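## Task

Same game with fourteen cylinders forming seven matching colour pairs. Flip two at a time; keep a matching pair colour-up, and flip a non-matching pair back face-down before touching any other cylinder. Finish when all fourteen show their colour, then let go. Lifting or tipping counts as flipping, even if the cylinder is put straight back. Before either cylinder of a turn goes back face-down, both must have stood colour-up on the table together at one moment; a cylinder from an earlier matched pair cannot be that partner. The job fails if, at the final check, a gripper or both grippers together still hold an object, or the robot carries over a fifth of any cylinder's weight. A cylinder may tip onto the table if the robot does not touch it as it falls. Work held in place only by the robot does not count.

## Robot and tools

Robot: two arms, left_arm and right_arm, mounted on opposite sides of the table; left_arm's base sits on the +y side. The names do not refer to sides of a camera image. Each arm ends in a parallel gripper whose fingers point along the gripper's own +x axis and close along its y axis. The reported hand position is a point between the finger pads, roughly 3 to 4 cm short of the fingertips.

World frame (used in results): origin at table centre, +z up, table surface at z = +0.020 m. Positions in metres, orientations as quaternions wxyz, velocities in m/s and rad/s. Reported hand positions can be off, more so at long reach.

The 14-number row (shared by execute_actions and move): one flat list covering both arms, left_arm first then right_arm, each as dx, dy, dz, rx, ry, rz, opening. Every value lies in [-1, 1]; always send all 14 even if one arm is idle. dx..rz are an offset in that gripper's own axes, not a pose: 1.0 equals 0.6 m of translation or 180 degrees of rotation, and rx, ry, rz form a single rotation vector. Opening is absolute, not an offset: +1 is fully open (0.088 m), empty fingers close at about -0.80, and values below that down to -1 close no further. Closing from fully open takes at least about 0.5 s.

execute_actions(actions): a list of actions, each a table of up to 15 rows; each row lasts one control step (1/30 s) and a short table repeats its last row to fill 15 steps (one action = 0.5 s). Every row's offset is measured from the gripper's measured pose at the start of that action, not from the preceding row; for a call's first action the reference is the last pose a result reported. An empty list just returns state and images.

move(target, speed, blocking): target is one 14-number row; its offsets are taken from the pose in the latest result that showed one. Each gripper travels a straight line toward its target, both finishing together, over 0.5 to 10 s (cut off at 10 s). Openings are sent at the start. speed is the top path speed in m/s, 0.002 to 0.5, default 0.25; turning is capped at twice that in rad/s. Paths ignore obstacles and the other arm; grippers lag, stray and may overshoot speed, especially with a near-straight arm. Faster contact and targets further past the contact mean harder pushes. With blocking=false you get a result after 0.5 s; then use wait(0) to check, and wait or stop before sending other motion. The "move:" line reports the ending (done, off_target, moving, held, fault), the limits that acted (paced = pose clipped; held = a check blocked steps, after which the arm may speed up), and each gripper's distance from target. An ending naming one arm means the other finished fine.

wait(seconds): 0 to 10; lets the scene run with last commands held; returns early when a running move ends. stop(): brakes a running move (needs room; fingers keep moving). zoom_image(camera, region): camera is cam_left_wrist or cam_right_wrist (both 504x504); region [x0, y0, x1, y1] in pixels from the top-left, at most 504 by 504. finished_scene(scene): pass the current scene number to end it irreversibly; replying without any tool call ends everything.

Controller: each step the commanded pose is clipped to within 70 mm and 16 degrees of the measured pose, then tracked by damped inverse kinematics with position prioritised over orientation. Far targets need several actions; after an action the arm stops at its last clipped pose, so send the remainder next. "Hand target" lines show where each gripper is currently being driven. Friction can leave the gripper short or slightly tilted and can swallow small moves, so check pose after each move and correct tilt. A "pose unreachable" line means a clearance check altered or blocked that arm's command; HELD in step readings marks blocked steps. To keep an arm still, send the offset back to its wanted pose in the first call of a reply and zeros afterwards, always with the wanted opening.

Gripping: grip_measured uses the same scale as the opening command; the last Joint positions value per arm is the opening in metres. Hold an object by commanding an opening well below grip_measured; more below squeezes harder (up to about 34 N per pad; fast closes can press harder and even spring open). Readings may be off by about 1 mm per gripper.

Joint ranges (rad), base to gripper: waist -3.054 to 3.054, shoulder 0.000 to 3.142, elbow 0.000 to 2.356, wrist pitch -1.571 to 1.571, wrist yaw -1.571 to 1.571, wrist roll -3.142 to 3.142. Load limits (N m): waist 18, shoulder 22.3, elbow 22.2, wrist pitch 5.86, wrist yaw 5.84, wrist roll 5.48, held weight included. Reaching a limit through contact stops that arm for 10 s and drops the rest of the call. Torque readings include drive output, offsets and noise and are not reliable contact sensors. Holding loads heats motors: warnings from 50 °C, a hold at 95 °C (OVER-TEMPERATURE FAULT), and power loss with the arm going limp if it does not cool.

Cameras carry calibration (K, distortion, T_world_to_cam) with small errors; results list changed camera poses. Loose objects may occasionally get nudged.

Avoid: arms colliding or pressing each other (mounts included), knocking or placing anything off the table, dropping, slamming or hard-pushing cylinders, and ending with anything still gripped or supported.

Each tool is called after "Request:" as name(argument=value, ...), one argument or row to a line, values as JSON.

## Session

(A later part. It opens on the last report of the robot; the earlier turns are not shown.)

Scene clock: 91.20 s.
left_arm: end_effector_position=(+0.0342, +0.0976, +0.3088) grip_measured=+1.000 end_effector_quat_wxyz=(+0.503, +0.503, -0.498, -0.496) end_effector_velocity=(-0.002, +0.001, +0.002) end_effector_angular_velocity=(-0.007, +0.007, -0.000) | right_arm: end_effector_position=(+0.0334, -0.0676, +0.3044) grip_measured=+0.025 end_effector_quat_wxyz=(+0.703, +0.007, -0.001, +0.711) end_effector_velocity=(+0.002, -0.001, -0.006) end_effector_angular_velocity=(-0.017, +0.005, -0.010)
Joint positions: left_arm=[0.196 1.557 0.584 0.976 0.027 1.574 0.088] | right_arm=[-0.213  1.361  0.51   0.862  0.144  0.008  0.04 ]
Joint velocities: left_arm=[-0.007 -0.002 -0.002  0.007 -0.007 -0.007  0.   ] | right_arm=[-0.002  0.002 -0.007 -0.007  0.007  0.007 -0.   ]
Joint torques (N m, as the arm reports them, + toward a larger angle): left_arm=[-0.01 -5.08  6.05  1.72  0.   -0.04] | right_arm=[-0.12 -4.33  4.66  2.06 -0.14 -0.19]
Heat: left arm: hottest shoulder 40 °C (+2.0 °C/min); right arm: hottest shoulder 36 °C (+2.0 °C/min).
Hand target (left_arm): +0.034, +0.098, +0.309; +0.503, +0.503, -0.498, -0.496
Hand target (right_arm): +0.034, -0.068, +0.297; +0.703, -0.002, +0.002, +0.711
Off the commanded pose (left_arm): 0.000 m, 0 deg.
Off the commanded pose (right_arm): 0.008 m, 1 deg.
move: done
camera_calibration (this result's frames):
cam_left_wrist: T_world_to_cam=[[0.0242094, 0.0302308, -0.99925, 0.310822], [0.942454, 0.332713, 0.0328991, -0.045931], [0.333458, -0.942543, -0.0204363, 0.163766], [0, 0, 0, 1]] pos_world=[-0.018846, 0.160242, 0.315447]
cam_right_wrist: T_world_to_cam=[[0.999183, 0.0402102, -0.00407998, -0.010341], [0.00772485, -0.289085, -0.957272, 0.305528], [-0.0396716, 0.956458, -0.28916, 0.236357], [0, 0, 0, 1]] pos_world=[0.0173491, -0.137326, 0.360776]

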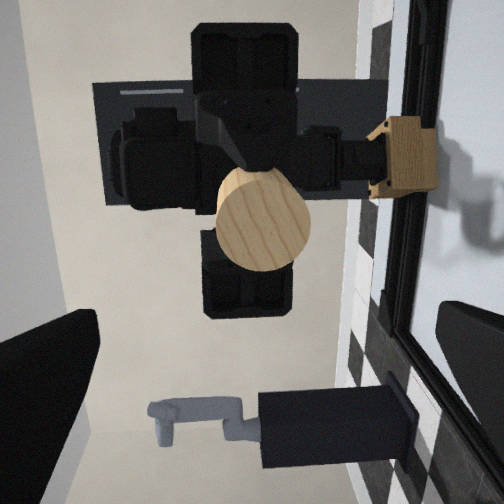

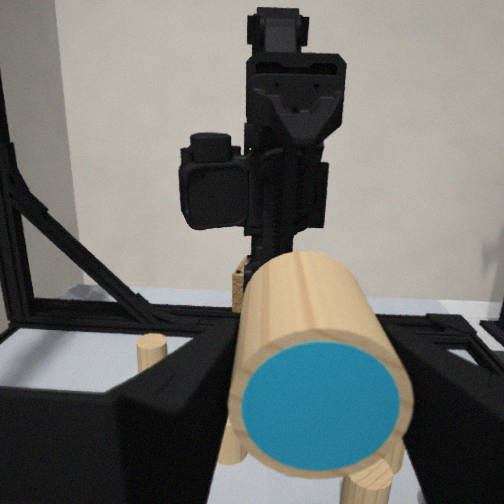

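Request:
move(
  target=[0.188,-0.005,0.003,0,-0.005,0,1,0,0,0,-0.005,0,-0.005,-0.3],
  speed=0.15,
)

Scene clock: 94.43 s.
left_arm: end_effector_position=(+0.0367, -0.0124, +0.3062) grip_measured=+1.000 end_effector_quat_wxyz=(+0.501, +0.501, -0.500, -0.497) end_effector_velocity=(-0.002, -0.001, +0.000) end_effector_angular_velocity=(+0.002, +0.007, -0.010) | right_arm: end_effector_position=(+0.0341, -0.0678, +0.3042) grip_measured=+0.024 end_effector_quat_wxyz=(+0.709, +0.004, -0.004, +0.706) end_effector_velocity=(+0.002, -0.000, -0.002) end_effector_angular_velocity=(-0.007, -0.009, -0.000)
Joint positions: left_arm=[0.194 1.936 1.038 0.9   0.031 1.574 0.088] | right_arm=[-0.206  1.362  0.51   0.864  0.166 -0.002  0.04 ]
Joint velocities: left_arm=[-0.002  0.002  0.007 -0.007  0.007 -0.007  0.   ] | right_arm=[-0.007 -0.002 -0.002 -0.007 -0.007 -0.007 -0.   ]
Joint torques (N m, as the arm reports them, + toward a larger angle): left_arm=[-0.27 -6.79  7.48  1.56  0.22 -0.04] | right_arm=[ 0.33 -5.08  6.5   1.77  0.1  -0.19]
Heat: left arm: hottest shoulder 40 °C (+2.0 °C/min); right arm: hottest shoulder 36 °C (+2.0 °C/min).
Hand target (left_arm): +0.035, -0.015, +0.305; +0.499, +0.499, -0.502, -0.500
Hand target (right_arm): +0.033, -0.068, +0.305; +0.709, +0.002, -0.006, +0.705
Off the commanded pose (left_arm): 0.004 m, 1 deg.
Off the commanded pose (right_arm): 0.001 m, 0 deg.
move: done
camera_calibration (this result's frames):
cam_left_wrist: T_world_to_cam=[[0.0244299, 0.0296926, -0.99926, 0.311494], [0.944591, 0.326607, 0.0327983, -0.0117968], [0.327339, -0.944694, -0.0200684, 0.0592645], [0, 0, 0, 1]] pos_world=[-0.0158662, 0.0505906, 0.31284]
cam_right_wrist: T_world_to_cam=[[0.999678, 0.0248478, 0.00514014, -0.0148705], [0.0121027, -0.288886, -0.957287, 0.305123], [-0.0223015, 0.957041, -0.289093, 0.236019], [0, 0, 0, 1]] pos_world=[0.0164365, -0.137364, 0.360398]

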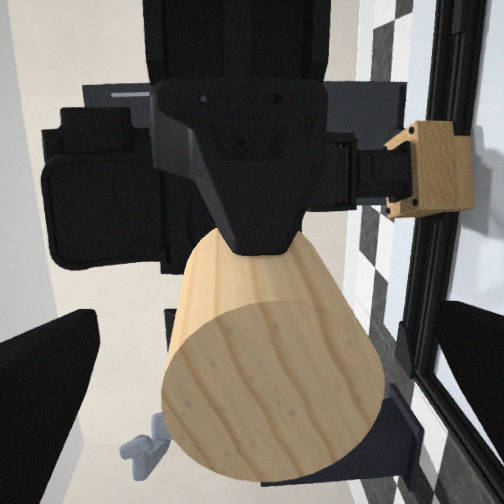

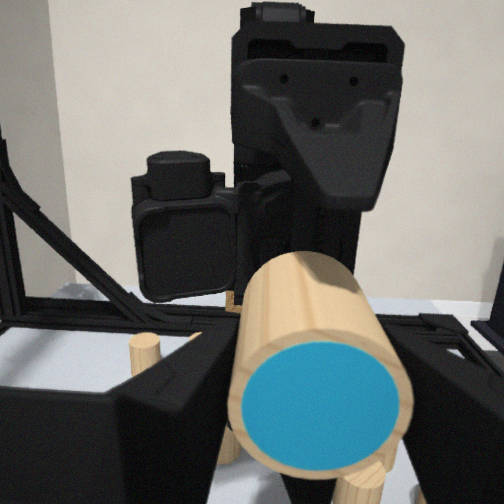

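Request:
move(
  target=[0,0,0,0,0,0,1,0,0,-0.007,0,0.004,0,-0.3],
  speed=0.05,
)

Request:
execute_actions(
  actions=[
    [[0,0,0,0,0,0,-0.3,0,0,0,0,0,0,-0.3]],
    [[0,0,0,0,0,0,-0.3,0,0,0,0,0,0,-0.3]],
    [[0,0,0,0,0,0,-0.3,0,0,0,0,0,0,1]],
  ],
)

Request:
move(
  target=[-0.1,0,0,0,0,0,-0.3,0,0,0,0,0,0,1],
  speed=0.2,
)

Request:
move(
  target=[-0.125,-0.235,0.158,0,0,-0.496,-0.3,-0.145,0.13,-0.235,0,0.503,0,0.5],
  speed=0.4,
)

Scene clock: 98.90 s.
left_arm: end_effector_position=(+0.0367, -0.0126, +0.3059) grip_measured=+1.000 end_effector_quat_wxyz=(+0.501, +0.502, -0.500, -0.497) end_effector_velocity=(-0.002, +0.001, -0.001) end_effector_angular_velocity=(+0.007, +0.008, -0.010) | right_arm: end_effector_position=(+0.0341, -0.0678, +0.3035) grip_measured=+0.024 end_effector_quat_wxyz=(+0.709, +0.003, -0.003, +0.706) end_effector_velocity=(-0.000, -0.001, -0.002) end_effector_angular_velocity=(-0.007, -0.009, +0.005)
Joint positions: left_arm=[0.194 1.937 1.039 0.9   0.032 1.574 0.088] | right_arm=[-0.206  1.362  0.51   0.861  0.166 -0.002  0.04 ]
Joint velocities: left_arm=[-0.002 -0.002 -0.002 -0.007  0.007 -0.007  0.   ] | right_arm=[-0.002 -0.002 -0.002 -0.007 -0.007 -0.007 -0.   ]
Joint torques (N m, as the arm reports them, + toward a larger angle): left_arm=[-0.02 -7.9   6.28  1.77 -0.02 -0.04] | right_arm=[ 0.05 -4.69  5.81  1.75  0.    0.06]
Heat: left arm: hottest shoulder 40 °C (+2.0 °C/min); right arm: hottest shoulder 35 °C (+1.0 °C/min).
Hand target (left_arm): +0.037, -0.012, +0.306; +0.501, +0.501, -0.500, -0.497
Hand target (right_arm): +0.034, -0.068, +0.300; +0.709, -0.000, +0.000, +0.706
Off the commanded pose (left_arm): 0.000 m, 0 deg.
Off the commanded pose (right_arm): 0.003 m, 1 deg.
move: done
camera_calibration (this result's frames):
cam_left_wrist: T_world_to_cam=[[0.0244141, 0.0304451, -0.999238, 0.311233], [0.944716, 0.326222, 0.0330214, -0.0117288], [0.326978, -0.944803, -0.0207976, 0.0592422], [0, 0, 0, 1]] pos_world=[-0.015889, 0.0503229, 0.312615]
cam_right_wrist: T_world_to_cam=[[0.999675, 0.024866, 0.00561064, -0.0150071], [0.0126336, -0.292127, -0.956296, 0.303876], [-0.0221402, 0.956056, -0.292347, 0.236712], [0, 0, 0, 1]] pos_world=[0.016404, -0.137166, 0.359881]

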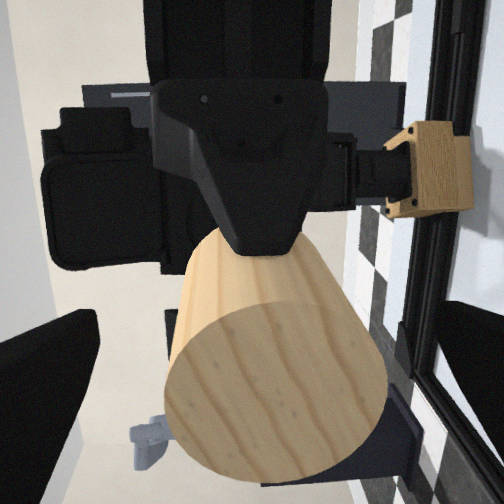

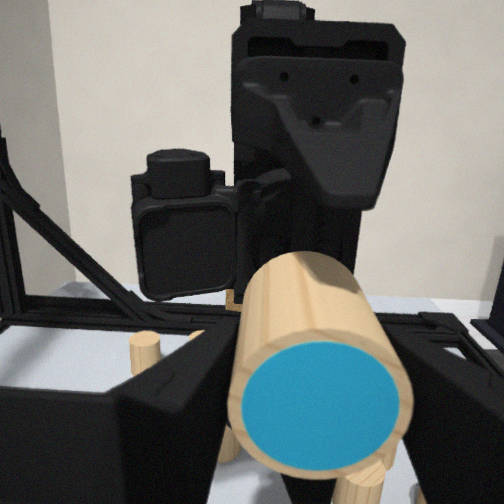

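Scene clock: 100.40 s.
left_arm: end_effector_position=(+0.0367, -0.0126, +0.3060) grip_measured=+0.040 end_effector_quat_wxyz=(+0.501, +0.501, -0.500, -0.497) end_effector_velocity=(-0.000, +0.001, -0.003) end_effector_angular_velocity=(+0.012, -0.007, +0.005) | right_arm: end_effector_position=(+0.0341, -0.0678, +0.3029) grip_measured=+0.998 end_effector_quat_wxyz=(+0.709, +0.002, -0.002, +0.706) end_effector_velocity=(+0.000, -0.000, -0.004) end_effector_angular_velocity=(-0.012, -0.024, -0.005)
Joint positions: left_arm=[0.194 1.937 1.039 0.9   0.032 1.574 0.041] | right_arm=[-0.206  1.362  0.51   0.858  0.166 -0.002  0.088]
Joint velocities: left_arm=[-0.002 -0.002 -0.007 -0.007 -0.007  0.007 -0.   ] | right_arm=[ 0.002  0.002 -0.002 -0.007  0.007 -0.022  0.005]
Joint torques (N m, as the arm reports them, + toward a larger angle): left_arm=[-0.06 -7.73  6.47  1.85  0.   -0.05] | right_arm=[ 0.01 -5.17  6.25  1.85  0.02 -0.01]
Heat: left arm: hottest shoulder 41 °C (+2.0 °C/min); right arm: hottest shoulder 35 °C (+0.0 °C/min).
Hand target (left_arm): +0.037, -0.013, +0.306; +0.502, +0.501, -0.500, -0.497
Hand target (right_arm): +0.034, -0.068, +0.303; +0.709, +0.002, -0.002, +0.706
Off the commanded pose (left_arm): 0.000 m, 0 deg.
Off the commanded pose (right_arm): 0.000 m, 0 deg.
Step readings (end_effector_position; steps 1 to 15: 1st action; 16 to 30: 2nd action; 31 to 45: 3rd action):
0: left_arm (+0.0367, -0.0126, +0.3059) | right_arm (+0.0341, -0.0678, +0.3035)
1: left_arm (+0.0367, -0.0126, +0.3059) | right_arm (+0.0341, -0.0678, +0.3035)
2: left_arm (+0.0367, -0.0126, +0.3059) | right_arm (+0.0341, -0.0678, +0.3035)
4: left_arm (+0.0367, -0.0126, +0.3059) | right_arm (+0.0341, -0.0678, +0.3035)
8: left_arm (+0.0367, -0.0126, +0.3064) | right_arm (+0.0341, -0.0678, +0.3030)
15: left_arm (+0.0367, -0.0126, +0.3062) | right_arm (+0.0341, -0.0678, +0.3030)
16: left_arm (+0.0367, -0.0126, +0.3062) | right_arm (+0.0341, -0.0678, +0.3030)
17: left_arm (+0.0367, -0.0126, +0.3062) | right_arm (+0.0341, -0.0678, +0.3030)
19: left_arm (+0.0367, -0.0126, +0.3062) | right_arm (+0.0341, -0.0678, +0.3030)
23: left_arm (+0.0367, -0.0126, +0.3063) | right_arm (+0.0341, -0.0678, +0.3030)
30: left_arm (+0.0367, -0.0126, +0.3063) | right_arm (+0.0341, -0.0678, +0.3029)
31: left_arm (+0.0367, -0.0126, +0.3063) | right_arm (+0.0341, -0.0678, +0.3029)
32: left_arm (+0.0367, -0.0126, +0.3063) | right_arm (+0.0341, -0.0678, +0.3029)
34: left_arm (+0.0367, -0.0127, +0.3060) | right_arm (+0.0341, -0.0678, +0.3029)
38: left_arm (+0.0367, -0.0126, +0.3060) | right_arm (+0.0340, -0.0678, +0.3029)
45: end_effector_position above
camera_calibration (this result's frames):
cam_left_wrist: T_world_to_cam=[[0.0244282, 0.0300642, -0.999249, 0.311314], [0.944716, 0.326234, 0.0329103, -0.0116975], [0.326979, -0.944811, -0.0204328, 0.0591324], [0, 0, 0, 1]] pos_world=[-0.0158891, 0.0503256, 0.312673]
cam_right_wrist: T_world_to_cam=[[0.999673, 0.0248813, 0.00597654, -0.0151129], [0.0130461, -0.294646, -0.955517, 0.302904], [-0.0220135, 0.955282, -0.294875, 0.237248], [0, 0, 0, 1]] pos_world=[0.0163789, -0.137013, 0.359479]

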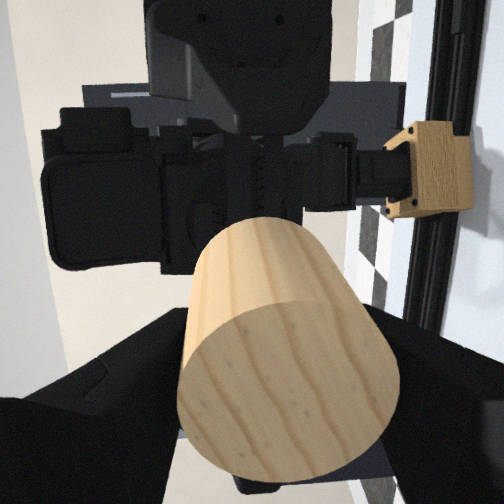

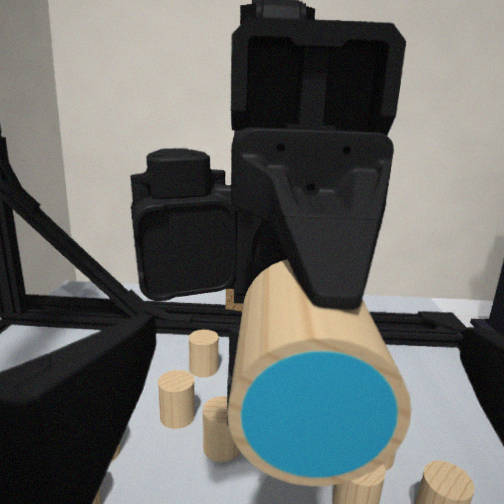

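Scene clock: 101.30 s.
left_arm: end_effector_position=(+0.0355, +0.0450, +0.2999) grip_measured=+0.040 end_effector_quat_wxyz=(+0.498, +0.506, -0.495, -0.501) end_effector_velocity=(-0.002, +0.004, +0.001) end_effector_angular_velocity=(+0.002, +0.008, -0.010) | right_arm: end_effector_position=(+0.0341, -0.0678, +0.3029) grip_measured=+1.000 end_effector_quat_wxyz=(+0.709, +0.002, -0.002, +0.706) end_effector_velocity=(-0.000, +0.000, -0.007) end_effector_angular_velocity=(-0.026, +0.003, +0.005)
Joint positions: left_arm=[0.196 1.761 0.783 0.964 0.032 1.574 0.041] | right_arm=[-0.206  1.362  0.51   0.858  0.166 -0.002  0.088]
Joint velocities: left_arm=[-0.002 -0.017 -0.012 -0.007  0.007 -0.007 -0.   ] | right_arm=[-0.002  0.002 -0.002 -0.022 -0.007  0.007  0.   ]
Joint torques (N m, as the arm reports them, + toward a larger angle): left_arm=[ 0.16 -7.88  5.6   2.16  0.15 -0.04] | right_arm=[ 0.08 -5.22  6.28  1.85 -0.01  0.  ]
Heat: left arm: hottest shoulder 41 °C (+2.0 °C/min); right arm: hottest shoulder 35 °C (+0.0 °C/min).
Hand target (left_arm): +0.036, +0.047, +0.306; +0.501, +0.502, -0.500, -0.497
Hand target (right_arm): +0.034, -0.068, +0.303; +0.709, +0.002, -0.002, +0.706
Off the commanded pose (left_arm): 0.006 m, 1 deg.
Off the commanded pose (right_arm): 0.000 m, 0 deg.
move: done
camera_calibration (this result's frames):
cam_left_wrist: T_world_to_cam=[[0.0237637, 0.0457235, -0.998671, 0.30269], [0.944113, 0.327486, 0.0374591, -0.0305311], [0.328763, -0.943749, -0.0353859, 0.118201], [0, 0, 0, 1]] pos_world=[-0.0172284, 0.107711, 0.307614]
cam_right_wrist: T_world_to_cam=[[0.999673, 0.0248813, 0.00597654, -0.0151129], [0.0130461, -0.294646, -0.955517, 0.302904], [-0.0220135, 0.955282, -0.294875, 0.237248], [0, 0, 0, 1]] pos_world=[0.0163789, -0.137013, 0.359479]

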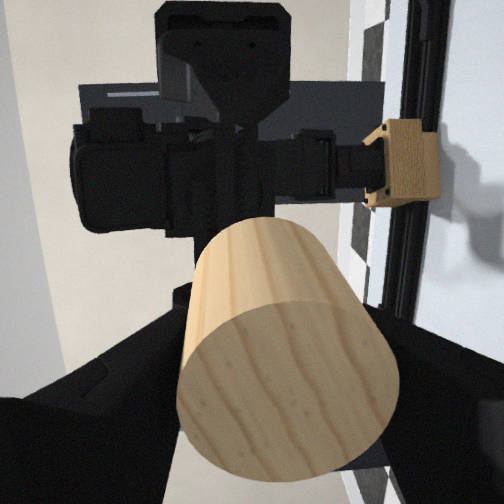

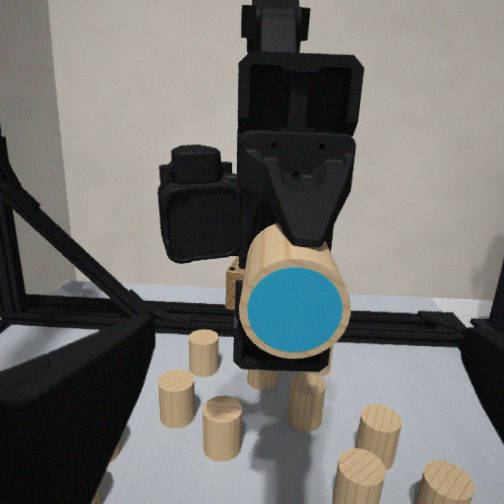

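Scene clock: 103.90 s.
left_arm: end_effector_position=(-0.0578, +0.1216, +0.1598) grip_measured=+0.037 end_effector_quat_wxyz=(+0.005, +0.708, +0.004, -0.707) end_effector_velocity=(+0.001, +0.004, -0.002) end_effector_angular_velocity=(+0.025, -0.012, +0.005) | right_arm: end_effector_position=(-0.0410, -0.1551, +0.1618) grip_measured=+0.500 end_effector_quat_wxyz=(+0.505, -0.500, +0.499, +0.496) end_effector_velocity=(+0.003, -0.005, -0.004) end_effector_angular_velocity=(-0.037, -0.006, -0.000)
Joint positions: left_arm=[-0.041  2.131  1.656 -1.095 -0.002  1.359  0.041] | right_arm=[-0.002  1.788  1.283 -1.067  0.01   0.374  0.063]
Joint velocities: left_arm=[-0.002  0.007  0.002 -0.022 -0.007 -0.007 -0.   ] | right_arm=[-0.007  0.012 -0.002 -0.022 -0.007 -0.007 -0.   ]
Joint torques (N m, as the arm reports them, + toward a larger angle): left_arm=[-0.3  -7.61  6.88  0.    0.25 -0.11] | right_arm=[ 0.32 -6.62  6.88 -0.04 -0.1   0.16]
Heat: left arm: hottest shoulder 41 °C (+2.0 °C/min); right arm: hottest shoulder 35 °C (+0.0 °C/min).
Hand target (left_arm): -0.060, +0.120, +0.159; +0.005, +0.705, +0.006, -0.709
Hand target (right_arm): -0.043, -0.153, +0.160; +0.504, -0.500, +0.502, +0.494
Off the commanded pose (left_arm): 0.002 m, 0 deg.
Off the commanded pose (right_arm): 0.004 m, 1 deg.
move: done
camera_calibration (this result's frames):
cam_left_wrist: T_world_to_cam=[[0.00812029, 0.999477, 0.0312953, -0.119998], [0.946421, -0.0177855, 0.322445, 0.0342779], [0.322833, 0.0270002, -0.946071, 0.243365], [0, 0, 0, 1]] pos_world=[-0.110033, 0.113974, 0.222943]
cam_right_wrist: T_world_to_cam=[[0.99981, -0.00243884, -0.0193523, 0.062829], [0.00343424, -0.954643, 0.297732, -0.162213], [-0.0192007, -0.297742, -0.954453, 0.189871], [0, 0, 0, 1]] pos_world=[-0.0586143, -0.0981703, 0.230735]

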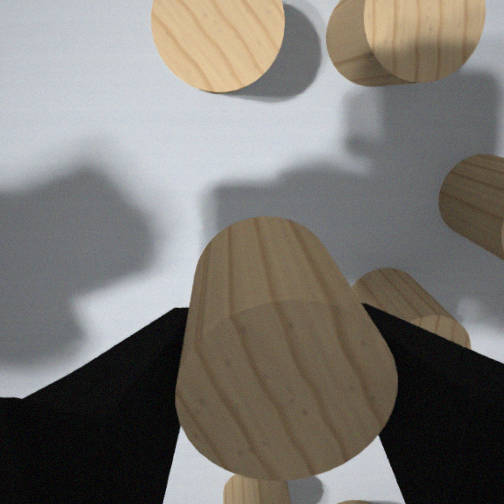

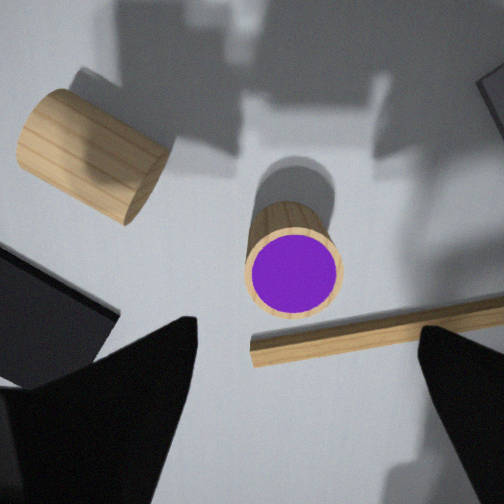

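Request:
move(
  target=[0.143,0,0,0,0,-0.003,-0.3,0.146,0,-0.007,0,0.004,0,0.5],
  speed=0.09,
)

Scene clock: 106.27 s.
left_arm: end_effector_position=(-0.0581, +0.1201, +0.0799) grip_measured=+0.036 end_effector_quat_wxyz=(+0.005, +0.708, +0.004, -0.707) end_effector_velocity=(+0.001, -0.005, +0.000) end_effector_angular_velocity=(-0.026, -0.017, +0.005) | right_arm: end_effector_position=(-0.0413, -0.1547, +0.0810) grip_measured=+0.500 end_effector_quat_wxyz=(+0.506, -0.496, +0.498, +0.500) end_effector_velocity=(-0.002, -0.003, +0.000) end_effector_angular_velocity=(-0.015, +0.018, +0.005)
Joint positions: left_arm=[-0.041  2.248  1.509 -0.83  -0.002  1.359  0.041] | right_arm=[-0.002  1.909  1.089 -0.742  0.009  0.374  0.063]
Joint velocities: left_arm=[-0.002 -0.002 -0.002  0.022 -0.022 -0.007 -0.   ] | right_arm=[-0.002 -0.002 -0.002 -0.007 -0.022 -0.007 -0.   ]
Joint torques (N m, as the arm reports them, + toward a larger angle): left_arm=[ 0.23 -7.43  4.77  0.68  0.12  0.07] | right_arm=[ 0.01 -6.63  3.38  0.33 -0.09 -0.01]
Heat: left arm: hottest shoulder 41 °C (+2.0 °C/min); right arm: hottest shoulder 35 °C (+0.0 °C/min).
Hand target (left_arm): -0.057, +0.122, +0.074; +0.002, +0.708, +0.008, -0.707
Hand target (right_arm): -0.040, -0.159, +0.074; +0.502, -0.503, +0.502, +0.493
Off the commanded pose (left_arm): 0.006 m, 1 deg.
Off the commanded pose (right_arm): 0.008 m, 1 deg.
move: done
camera_calibration (this result's frames):
cam_left_wrist: T_world_to_cam=[[0.00812493, 0.9995, 0.0305464, -0.115959], [0.946469, -0.0175444, 0.322317, 0.0602786], [0.322691, 0.0262924, -0.946139, 0.167997], [0, 0, 0, 1]] pos_world=[-0.110321, 0.112542, 0.143062]
cam_right_wrist: T_world_to_cam=[[0.999706, -0.00223377, -0.0241279, 0.0620361], [0.00483372, -0.957344, 0.28891, -0.137357], [-0.0237441, -0.288941, -0.957052, 0.114213], [0, 0, 0, 1]] pos_world=[-0.0586421, -0.0983584, 0.150488]

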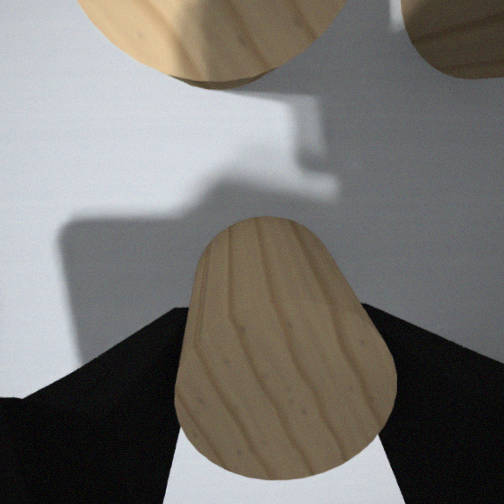

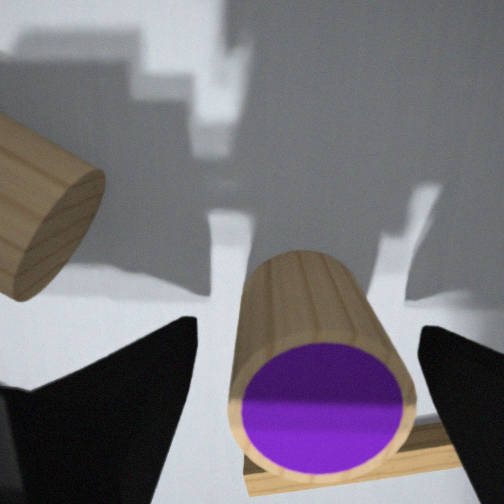

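Request:
execute_actions(
  actions=[
    [[0,0,0,0,0,0,0.5,0,0,0,0,0,0,-0.3]],
    [[0,0,0,0,0,0,0.5,0,0,0,0,0,0,-0.3]],
  ],
)

Request:
move(
  target=[-0.13,0,0,0,0,0.005,0.5,-0.13,0,0,0,0,0,-0.3],
  speed=0.2,
)

Request:
move(
  target=[-0.25,0.105,-0.152,0,0,0.5,1,-0.23,-0.127,0.149,0,-0.495,0,-0.3],
  speed=0.4,
)

Scene clock: 110.17 s.
left_arm: end_effector_position=(-0.0580, +0.1198, +0.0797) grip_measured=+0.500 end_effector_quat_wxyz=(+0.006, +0.707, +0.004, -0.707) end_effector_velocity=(+0.003, +0.004, +0.002) end_effector_angular_velocity=(+0.015, -0.010, +0.039) | right_arm: end_effector_position=(-0.0414, -0.1548, +0.0808) grip_measured=+0.026 end_effector_quat_wxyz=(+0.506, -0.496, +0.498, +0.500) end_effector_velocity=(-0.000, -0.001, +0.001) end_effector_angular_velocity=(-0.005, +0.006, +0.005)
Joint positions: left_arm=[-0.041  2.249  1.509 -0.828 -0.002  1.36   0.063] | right_arm=[-0.002  1.909  1.089 -0.741  0.009  0.374  0.04 ]
Joint velocities: left_arm=[ 0.002 -0.007 -0.002 -0.022 -0.007 -0.037 -0.   ] | right_arm=[-0.002 -0.002  0.002 -0.007 -0.007 -0.007 -0.   ]
Joint torques (N m, as the arm reports them, + toward a larger angle): left_arm=[-0.06 -8.72  5.29  0.2   0.06  0.02] | right_arm=[ 0.06 -7.99  4.75  0.12  0.01 -0.02]
Heat: left arm: hottest shoulder 41 °C (+1.0 °C/min); right arm: hottest shoulder 35 °C (+0.0 °C/min).
Hand target (left_arm): -0.058, +0.120, +0.080; +0.006, +0.707, +0.004, -0.707
Hand target (right_arm): -0.041, -0.155, +0.081; +0.506, -0.496, +0.498, +0.500
Off the commanded pose (left_arm): 0.000 m, 0 deg.
Off the commanded pose (right_arm): 0.000 m, 0 deg.
Step readings (end_effector_position; steps 1 to 15: 1st action; 16 to 30: 2nd action):
0: left_arm (-0.0580, +0.1198, +0.0797) | right_arm (-0.0414, -0.1546, +0.0808)
1: left_arm (-0.0580, +0.1198, +0.0797) | right_arm (-0.0414, -0.1546, +0.0808)
2: left_arm (-0.0580, +0.1198, +0.0797) | right_arm (-0.0414, -0.1546, +0.0808)
4: left_arm (-0.0580, +0.1198, +0.0797) | right_arm (-0.0414, -0.1546, +0.0808)
8: left_arm (-0.0580, +0.1197, +0.0798) | right_arm (-0.0414, -0.1548, +0.0808)
15: left_arm (-0.0580, +0.1198, +0.0797) | right_arm (-0.0414, -0.1548, +0.0808)
16: left_arm (-0.0580, +0.1198, +0.0797) | right_arm (-0.0414, -0.1548, +0.0808)
17: left_arm (-0.0580, +0.1198, +0.0797) | right_arm (-0.0414, -0.1548, +0.0808)
19: left_arm (-0.0580, +0.1198, +0.0797) | right_arm (-0.0414, -0.1548, +0.0808)
23: left_arm (-0.0580, +0.1198, +0.0797) | right_arm (-0.0414, -0.1548, +0.0808)
30: end_effector_position above
camera_calibration (this result's frames):
cam_left_wrist: T_world_to_cam=[[0.00813383, 0.999545, 0.029049, -0.115495], [0.946566, -0.0170625, 0.322059, 0.0602306], [0.322409, 0.0248772, -0.946274, 0.167922], [0, 0, 0, 1]] pos_world=[-0.110212, 0.112293, 0.142857]
cam_right_wrist: T_world_to_cam=[[0.999701, -0.00224219, -0.0243464, 0.0620674], [0.0049006, -0.957202, 0.28938, -0.137417], [-0.0239532, -0.289413, -0.956905, 0.1139], [0, 0, 0, 1]] pos_world=[-0.0586471, -0.0984322, 0.150269]

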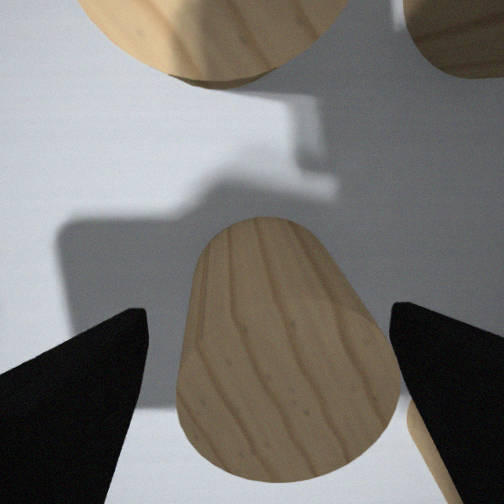

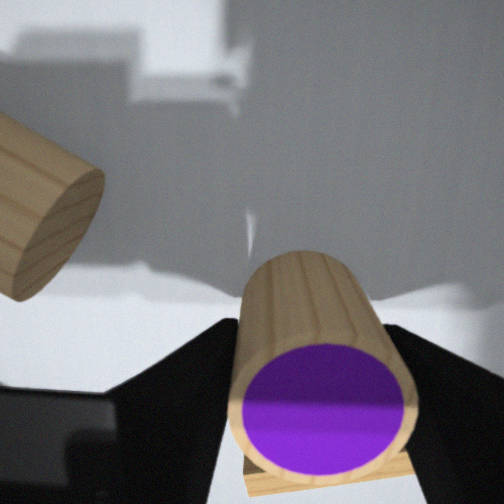

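Scene clock: 111.07 s.
left_arm: end_effector_position=(-0.0577, +0.1221, +0.1515) grip_measured=+0.500 end_effector_quat_wxyz=(+0.006, +0.707, +0.003, -0.707) end_effector_velocity=(+0.001, +0.005, +0.000) end_effector_angular_velocity=(+0.020, -0.011, +0.020) | right_arm: end_effector_position=(-0.0401, -0.1582, +0.1534) grip_measured=+0.026 end_effector_quat_wxyz=(+0.504, -0.502, +0.500, +0.494) end_effector_velocity=(+0.002, -0.001, +0.004) end_effector_angular_velocity=(-0.010, +0.004, -0.000)
Joint positions: left_arm=[-0.041  2.135  1.628 -1.061 -0.002  1.36   0.063] | right_arm=[-0.002  1.79   1.251 -1.039  0.009  0.374  0.04 ]
Joint velocities: left_arm=[-0.002 -0.002 -0.002 -0.022 -0.007 -0.022  0.   ] | right_arm=[-0.007 -0.002  0.012 -0.022 -0.007 -0.007 -0.   ]
Joint torques (N m, as the arm reports them, + toward a larger angle): left_arm=[-0.25 -9.37  6.77  0.   -0.06 -0.03] | right_arm=[ 0.21 -8.56  6.86 -0.1   0.02  0.03]
Heat: left arm: hottest shoulder 42 °C (+2.0 °C/min); right arm: hottest shoulder 36 °C (+1.0 °C/min).
Hand target (left_arm): -0.059, +0.120, +0.158; +0.011, +0.707, -0.002, -0.707
Hand target (right_arm): -0.042, -0.155, +0.159; +0.506, -0.496, +0.498, +0.500
Off the commanded pose (left_arm): 0.007 m, 1 deg.
Off the commanded pose (right_arm): 0.006 m, 1 deg.
move: done
camera_calibration (this result's frames):
cam_left_wrist: T_world_to_cam=[[0.00851514, 0.999542, 0.029049, -0.119918], [0.946559, -0.0174236, 0.322059, 0.0368926], [0.322418, 0.0247542, -0.946274, 0.23572], [0, 0, 0, 1]] pos_world=[-0.1099, 0.114671, 0.214658]
cam_right_wrist: T_world_to_cam=[[0.999829, -0.00257641, -0.0183022, 0.0615381], [0.00311702, -0.952549, 0.30437, -0.163343], [-0.0182179, -0.304375, -0.952378, 0.17956], [0, 0, 0, 1]] pos_world=[-0.0577472, -0.10078, 0.221852]

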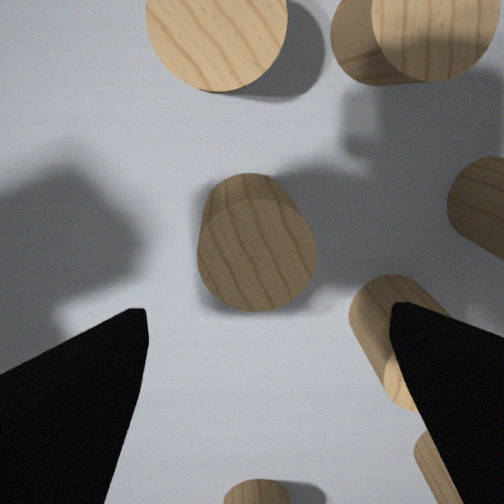

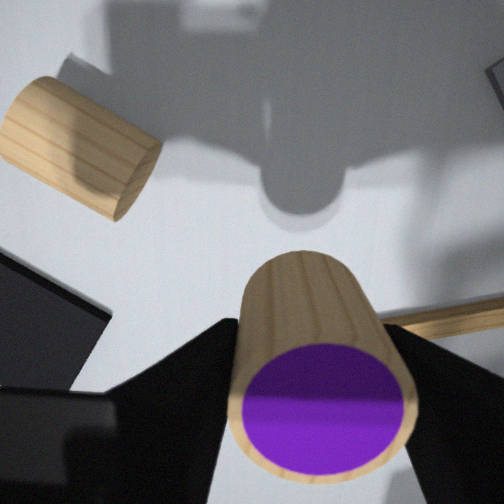

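Scene clock: 113.63 s.
left_arm: end_effector_position=(+0.0329, +0.0608, +0.3086) grip_measured=+1.000 end_effector_quat_wxyz=(+0.505, +0.500, -0.503, -0.492) end_effector_velocity=(-0.002, +0.000, -0.004) end_effector_angular_velocity=(+0.012, +0.022, -0.010) | right_arm: end_effector_position=(+0.0339, -0.0677, +0.2998) grip_measured=+0.025 end_effector_quat_wxyz=(+0.707, +0.001, +0.003, +0.707) end_effector_velocity=(-0.000, -0.001, -0.006) end_effector_angular_velocity=(-0.017, -0.010, +0.005)
Joint positions: left_arm=[0.188 1.7   0.722 0.993 0.021 1.576 0.088] | right_arm=[-0.207  1.366  0.507  0.855  0.162  0.007  0.04 ]
Joint velocities: left_arm=[-0.002  0.002 -0.002 -0.007  0.007 -0.022  0.   ] | right_arm=[-0.002  0.002 -0.007 -0.007 -0.007 -0.007  0.   ]
Joint torques (N m, as the arm reports them, + toward a larger angle): left_arm=[ 0.2  -5.33  5.46  1.99  0.22  0.01] | right_arm=[ 0.04 -4.32  4.42  2.09 -0.11 -0.2 ]
Heat: left arm: hottest shoulder 42 °C (+2.0 °C/min); right arm: hottest shoulder 36 °C (+1.0 °C/min).
Hand target (left_arm): +0.033, +0.061, +0.303; +0.501, +0.502, -0.502, -0.495
Hand target (right_arm): +0.035, -0.069, +0.292; +0.707, -0.008, +0.006, +0.707
Off the commanded pose (left_arm): 0.007 m, 1 deg.
Off the commanded pose (right_arm): 0.008 m, 1 deg.
move: done
camera_calibration (this result's frames):
cam_left_wrist: T_world_to_cam=[[0.0269574, 0.0172422, -0.999488, 0.312619], [0.94312, 0.330989, 0.031147, -0.0318665], [0.331356, -0.943477, -0.00733884, 0.12559], [0, 0, 0, 1]] pos_world=[-0.0199884, 0.123648, 0.314373]
cam_right_wrist: T_world_to_cam=[[0.999608, 0.0279659, -0.00112008, -0.0125548], [0.00742545, -0.303574, -0.952779, 0.298741], [-0.0269854, 0.952397, -0.303663, 0.238796], [0, 0, 0, 1]] pos_world=[0.0167755, -0.136387, 0.357134]

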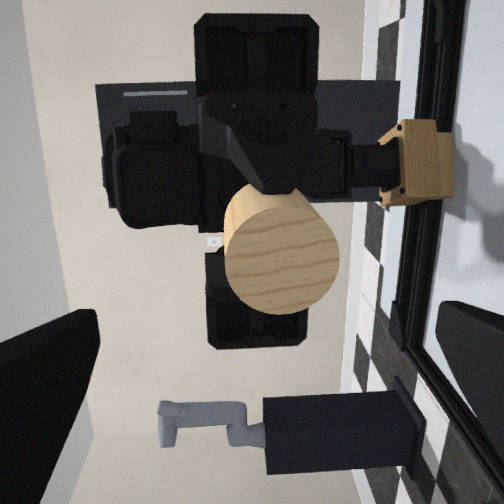

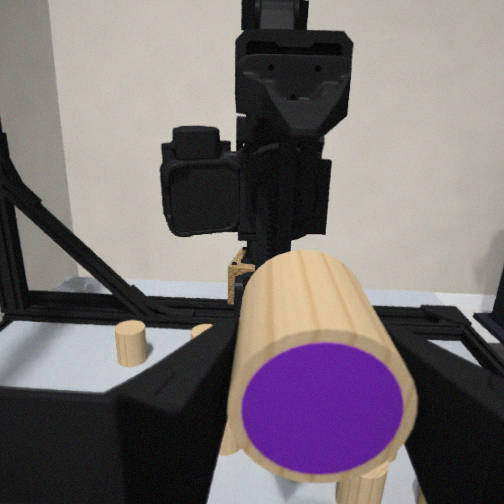

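Request:
move(
  target=[0.128,-0.014,0,0,-0.006,0,1,0,0,0,-0.004,0,0,-0.3],
  speed=0.13,
)

Scene clock: 116.40 s.
left_arm: end_effector_position=(+0.0337, -0.0134, +0.3020) grip_measured=+1.000 end_effector_quat_wxyz=(+0.501, +0.496, -0.507, -0.496) end_effector_velocity=(-0.000, -0.001, -0.002) end_effector_angular_velocity=(+0.007, +0.008, +0.005) | right_arm: end_effector_position=(+0.0338, -0.0677, +0.2993) grip_measured=+0.025 end_effector_quat_wxyz=(+0.707, -0.002, +0.001, +0.707) end_effector_velocity=(-0.000, -0.001, -0.002) end_effector_angular_velocity=(-0.007, -0.008, +0.005)
Joint positions: left_arm=[0.19  1.956 1.033 0.94  0.038 1.576 0.088] | right_arm=[-0.207  1.366  0.507  0.855  0.162  0.001  0.04 ]
Joint velocities: left_arm=[-0.002  0.002  0.002 -0.007 -0.007 -0.007  0.   ] | right_arm=[-0.002 -0.002 -0.002 -0.007 -0.007 -0.007  0.   ]
Joint torques (N m, as the arm reports them, + toward a larger angle): left_arm=[ 0.21 -6.94  7.43  1.55  0.2  -0.06] | right_arm=[ 0.09 -5.25  6.29  1.77  0.01 -0.19]
Heat: left arm: hottest shoulder 42 °C (+2.0 °C/min); right arm: hottest shoulder 35 °C (+0.0 °C/min).
Hand target (left_arm): +0.034, -0.016, +0.301; +0.500, +0.495, -0.507, -0.497
Hand target (right_arm): +0.034, -0.068, +0.300; +0.707, -0.004, -0.001, +0.707
Off the commanded pose (left_arm): 0.003 m, 0 deg.
Off the commanded pose (right_arm): 0.000 m, 0 deg.
move: done
camera_calibration (this result's frames):
cam_left_wrist: T_world_to_cam=[[0.0275058, 0.0160732, -0.999492, 0.307178], [0.948051, 0.316585, 0.0311813, -0.00817216], [0.316926, -0.948428, -0.0065303, 0.0554412], [0, 0, 0, 1]] pos_world=[-0.0182723, 0.0502318, 0.307639]
cam_right_wrist: T_world_to_cam=[[0.999585, 0.0283717, 0.00508063, -0.0143293], [0.0134781, -0.304293, -0.952483, 0.297975], [-0.0254775, 0.952156, -0.304549, 0.238884], [0, 0, 0, 1]] pos_world=[0.0163934, -0.136377, 0.356641]

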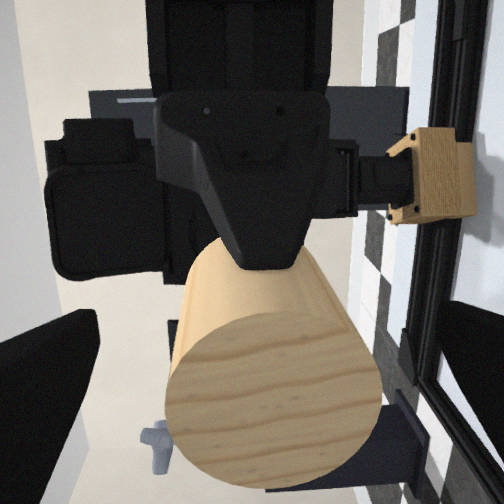

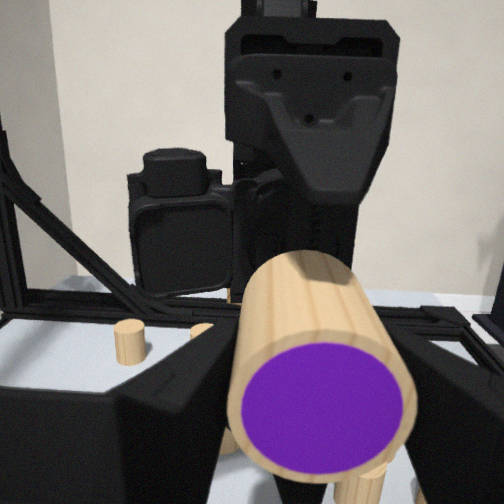

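Request:
execute_actions(
  actions=[
    [[0,0,0,0,0,0,-0.3,0,0,0,0,0,0,-0.3]],
    [[0,0,0,0,0,0,-0.3,0,0,0,0,0,0,-0.3]],
    [[0,0,0,0,0,0,-0.3,0,0,0,0,0,0,1]],
  ],
)

Request:
move(
  target=[-0.05,0,0,0,0,0,-0.3,-0.085,0,0.005,0,0,0,1],
  speed=0.2,
)

Request:
move(
  target=[-0.178,-0.23,0.008,0,0,-0.498,-0.3,0,0,0,0,0,0,1],
  speed=0.4,
)

Scene clock: 121.03 s.
left_arm: end_effector_position=(+0.0337, -0.0136, +0.3016) grip_measured=+0.040 end_effector_quat_wxyz=(+0.501, +0.496, -0.507, -0.496) end_effector_velocity=(+0.002, +0.001, -0.003) end_effector_angular_velocity=(+0.012, -0.007, +0.020) | right_arm: end_effector_position=(+0.0338, -0.0677, +0.2986) grip_measured=+0.998 end_effector_quat_wxyz=(+0.707, -0.003, +0.002, +0.707) end_effector_velocity=(-0.004, -0.000, -0.004) end_effector_angular_velocity=(-0.012, +0.006, +0.024)
Joint positions: left_arm=[0.19  1.958 1.034 0.94  0.038 1.576 0.041] | right_arm=[-0.207  1.366  0.507  0.852  0.162  0.     0.088]
Joint velocities: left_arm=[-0.002 -0.002 -0.007 -0.007 -0.022  0.007  0.   ] | right_arm=[ 0.002  0.002 -0.002 -0.007 -0.022  0.007  0.005]
Joint torques (N m, as the arm reports them, + toward a larger angle): left_arm=[-0.08 -7.84  6.36  1.86  0.   -0.03] | right_arm=[ 0.05 -5.25  6.26  1.85  0.01 -0.01]
Heat: left arm: hottest shoulder 42 °C (+2.0 °C/min); right arm: hottest shoulder 35 °C (+0.0 °C/min).
Hand target (left_arm): +0.034, -0.014, +0.302; +0.502, +0.496, -0.507, -0.495
Hand target (right_arm): +0.034, -0.068, +0.299; +0.707, -0.003, +0.002, +0.707
Off the commanded pose (left_arm): 0.000 m, 0 deg.
Off the commanded pose (right_arm): 0.000 m, 0 deg.
Step readings (end_effector_position; steps 1 to 15: 1st action; 16 to 30: 2nd action; 31 to 45: 3rd action):
0: left_arm (+0.0337, -0.0136, +0.3013) | right_arm (+0.0338, -0.0677, +0.2993)
1: left_arm (+0.0337, -0.0136, +0.3013) | right_arm (+0.0338, -0.0677, +0.2993)
2: left_arm (+0.0337, -0.0136, +0.3013) | right_arm (+0.0338, -0.0677, +0.2993)
4: left_arm (+0.0337, -0.0136, +0.3013) | right_arm (+0.0338, -0.0677, +0.2993)
8: left_arm (+0.0337, -0.0136, +0.3018) | right_arm (+0.0338, -0.0677, +0.2989)
15: left_arm (+0.0337, -0.0136, +0.3018) | right_arm (+0.0338, -0.0677, +0.2987)
16: left_arm (+0.0337, -0.0136, +0.3018) | right_arm (+0.0338, -0.0677, +0.2987)
17: left_arm (+0.0337, -0.0136, +0.3018) | right_arm (+0.0338, -0.0677, +0.2987)
19: left_arm (+0.0337, -0.0136, +0.3019) | right_arm (+0.0338, -0.0677, +0.2987)
23: left_arm (+0.0337, -0.0136, +0.3019) | right_arm (+0.0338, -0.0677, +0.2986)
30: left_arm (+0.0337, -0.0136, +0.3020) | right_arm (+0.0338, -0.0677, +0.2986)
31: left_arm (+0.0337, -0.0136, +0.3020) | right_arm (+0.0338, -0.0677, +0.2986)
32: left_arm (+0.0337, -0.0136, +0.3020) | right_arm (+0.0338, -0.0677, +0.2986)
34: left_arm (+0.0337, -0.0136, +0.3019) | right_arm (+0.0338, -0.0677, +0.2986)
38: left_arm (+0.0337, -0.0136, +0.3016) | right_arm (+0.0338, -0.0677, +0.2986)
45: end_effector_position above
camera_calibration (this result's frames):
cam_left_wrist: T_world_to_cam=[[0.0274932, 0.0164543, -0.999487, 0.306802], [0.948052, 0.316573, 0.03129, -0.00812106], [0.316926, -0.948425, -0.0068959, 0.0553066], [0, 0, 0, 1]] pos_world=[-0.0182639, 0.0499769, 0.30728]
cam_right_wrist: T_world_to_cam=[[0.999579, 0.0283925, 0.00591654, -0.0145742], [0.0143665, -0.307519, -0.951434, 0.296704], [-0.0251941, 0.951118, -0.307797, 0.239553], [0, 0, 0, 1]] pos_world=[0.0163407, -0.136187, 0.356114]

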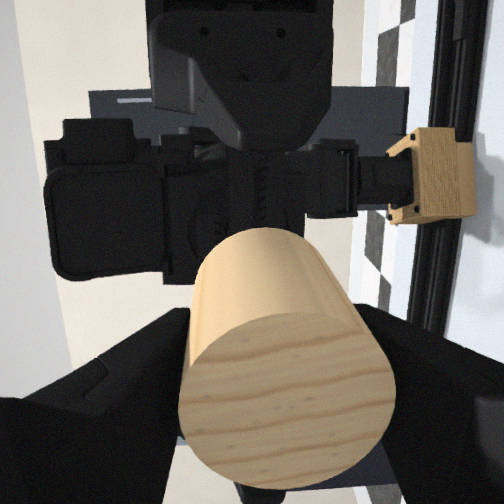

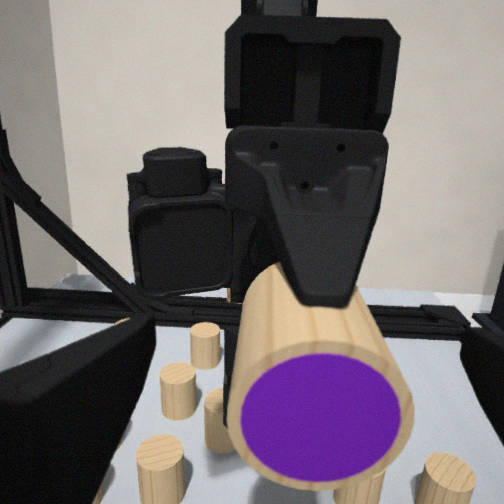

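Scene clock: 121.93 s.
left_arm: end_effector_position=(+0.0328, +0.0140, +0.2940) grip_measured=+0.039 end_effector_quat_wxyz=(+0.497, +0.500, -0.502, -0.500) end_effector_velocity=(-0.000, +0.002, -0.001) end_effector_angular_velocity=(+0.007, +0.008, +0.005) | right_arm: end_effector_position=(+0.0338, -0.1157, +0.3071) grip_measured=+1.000 end_effector_quat_wxyz=(+0.707, +0.002, -0.001, +0.707) end_effector_velocity=(+0.001, -0.002, -0.000) end_effector_angular_velocity=(-0.007, -0.023, -0.005)
Joint positions: left_arm=[0.19  1.883 0.903 0.978 0.038 1.576 0.041] | right_arm=[-0.167  1.105  0.379  0.73   0.201  0.     0.088]
Joint velocities: left_arm=[-0.002 -0.007 -0.007 -0.007 -0.007 -0.007 -0.   ] | right_arm=[ 0.002 -0.017 -0.002 -0.022  0.007 -0.022  0.   ]
Joint torques (N m, as the arm reports them, + toward a larger angle): left_arm=[ 0.19 -8.85  5.71  2.12  0.07 -0.03] | right_arm=[ 0.3  -4.16  4.86  1.61  0.1   0.01]
Heat: left arm: hottest shoulder 42 °C (+1.0 °C/min); right arm: hottest shoulder 35 °C (+0.0 °C/min).
Hand target (left_arm): +0.034, +0.016, +0.301; +0.501, +0.496, -0.507, -0.496
Hand target (right_arm): +0.034, -0.119, +0.302; +0.707, -0.003, +0.002, +0.707
Off the commanded pose (left_arm): 0.008 m, 1 deg.
Off the commanded pose (right_arm): 0.006 m, 1 deg.
move: done
camera_calibration (this result's frames):
cam_left_wrist: T_world_to_cam=[[0.0269247, 0.0335993, -0.999073, 0.298415], [0.948071, 0.315995, 0.0361773, -0.0172031], [0.316917, -0.948166, -0.0233465, 0.0866248], [0, 0, 0, 1]] pos_world=[-0.0191779, 0.0775442, 0.300783]
cam_right_wrist: T_world_to_cam=[[0.999579, 0.028716, 0.00425243, -0.0127282], [0.0125879, -0.296773, -0.954865, 0.292429], [-0.0261579, 0.954516, -0.29701, 0.284907], [0, 0, 0, 1]] pos_world=[0.0164944, -0.184798, 0.363904]

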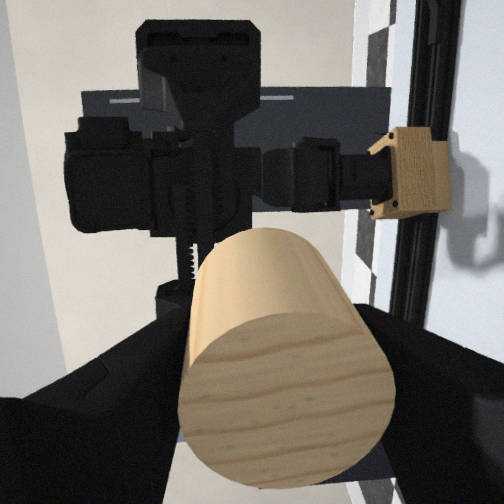

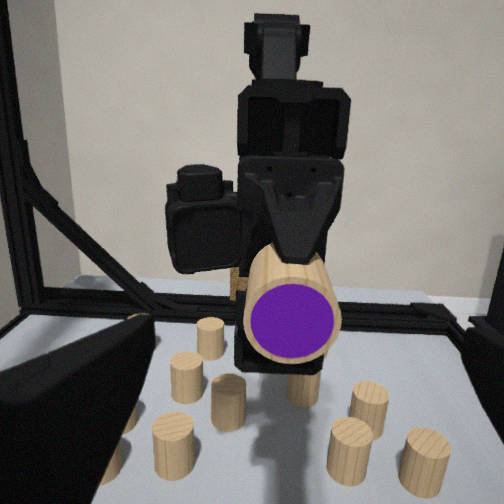

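Scene clock: 124.37 s.
left_arm: end_effector_position=(+0.0289, +0.1225, +0.1557) grip_measured=+0.037 end_effector_quat_wxyz=(+0.003, +0.705, -0.002, -0.709) end_effector_velocity=(+0.000, +0.000, +0.007) end_effector_angular_velocity=(+0.008, -0.007, +0.005) | right_arm: end_effector_position=(+0.0338, -0.1157, +0.3071) grip_measured=+1.000 end_effector_quat_wxyz=(+0.707, +0.001, -0.001, +0.707) end_effector_velocity=(+0.001, -0.000, -0.005) end_effector_angular_velocity=(-0.022, +0.003, +0.000)
Joint positions: left_arm=[ 0.177  2.097  1.586 -1.053  0.006  1.589  0.041] | right_arm=[-0.167  1.105  0.379  0.73   0.201  0.     0.088]
Joint velocities: left_arm=[-0.002 -0.002  0.027 -0.037 -0.007 -0.007  0.   ] | right_arm=[-0.007 -0.002 -0.002 -0.022 -0.007  0.007  0.   ]
Joint torques (N m, as the arm reports them, + toward a larger angle): left_arm=[-0.24 -7.44  7.07 -0.02 -0.14 -0.06] | right_arm=[ 0.06 -3.59  6.68  1.84  0.   -0.01]
Heat: left arm: hottest shoulder 42 °C (+1.0 °C/min); right arm: hottest shoulder 35 °C (+1.0 °C/min).
Hand target (left_arm): +0.029, +0.121, +0.156; +0.003, +0.707, -0.001, -0.707
Hand target (right_arm): +0.034, -0.116, +0.307; +0.707, +0.001, -0.001, +0.707
Off the commanded pose (left_arm): 0.002 m, 1 deg.
Off the commanded pose (right_arm): 0.000 m, 0 deg.
move: done
camera_calibration (this result's frames):
cam_left_wrist: T_world_to_cam=[[0.0197934, 0.999485, 0.0252392, -0.120839], [0.948485, -0.0267553, 0.315689, -0.0443548], [0.316202, 0.0176904, -0.948527, 0.213222], [0, 0, 0, 1]] pos_world=[-0.0229597, 0.115818, 0.219299]
cam_right_wrist: T_world_to_cam=[[0.999578, 0.0287176, 0.00431777, -0.0127477], [0.0126606, -0.29713, -0.954753, 0.292272], [-0.0261352, 0.954405, -0.297368, 0.284979], [0, 0, 0, 1]] pos_world=[0.01649, -0.184776, 0.363847]

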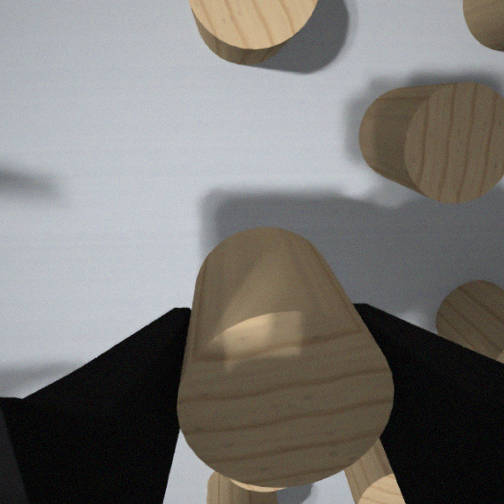

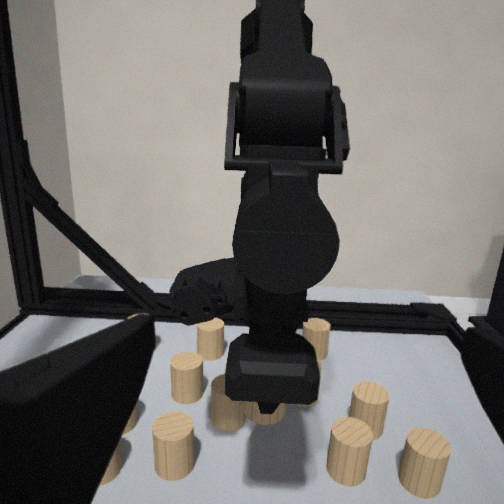

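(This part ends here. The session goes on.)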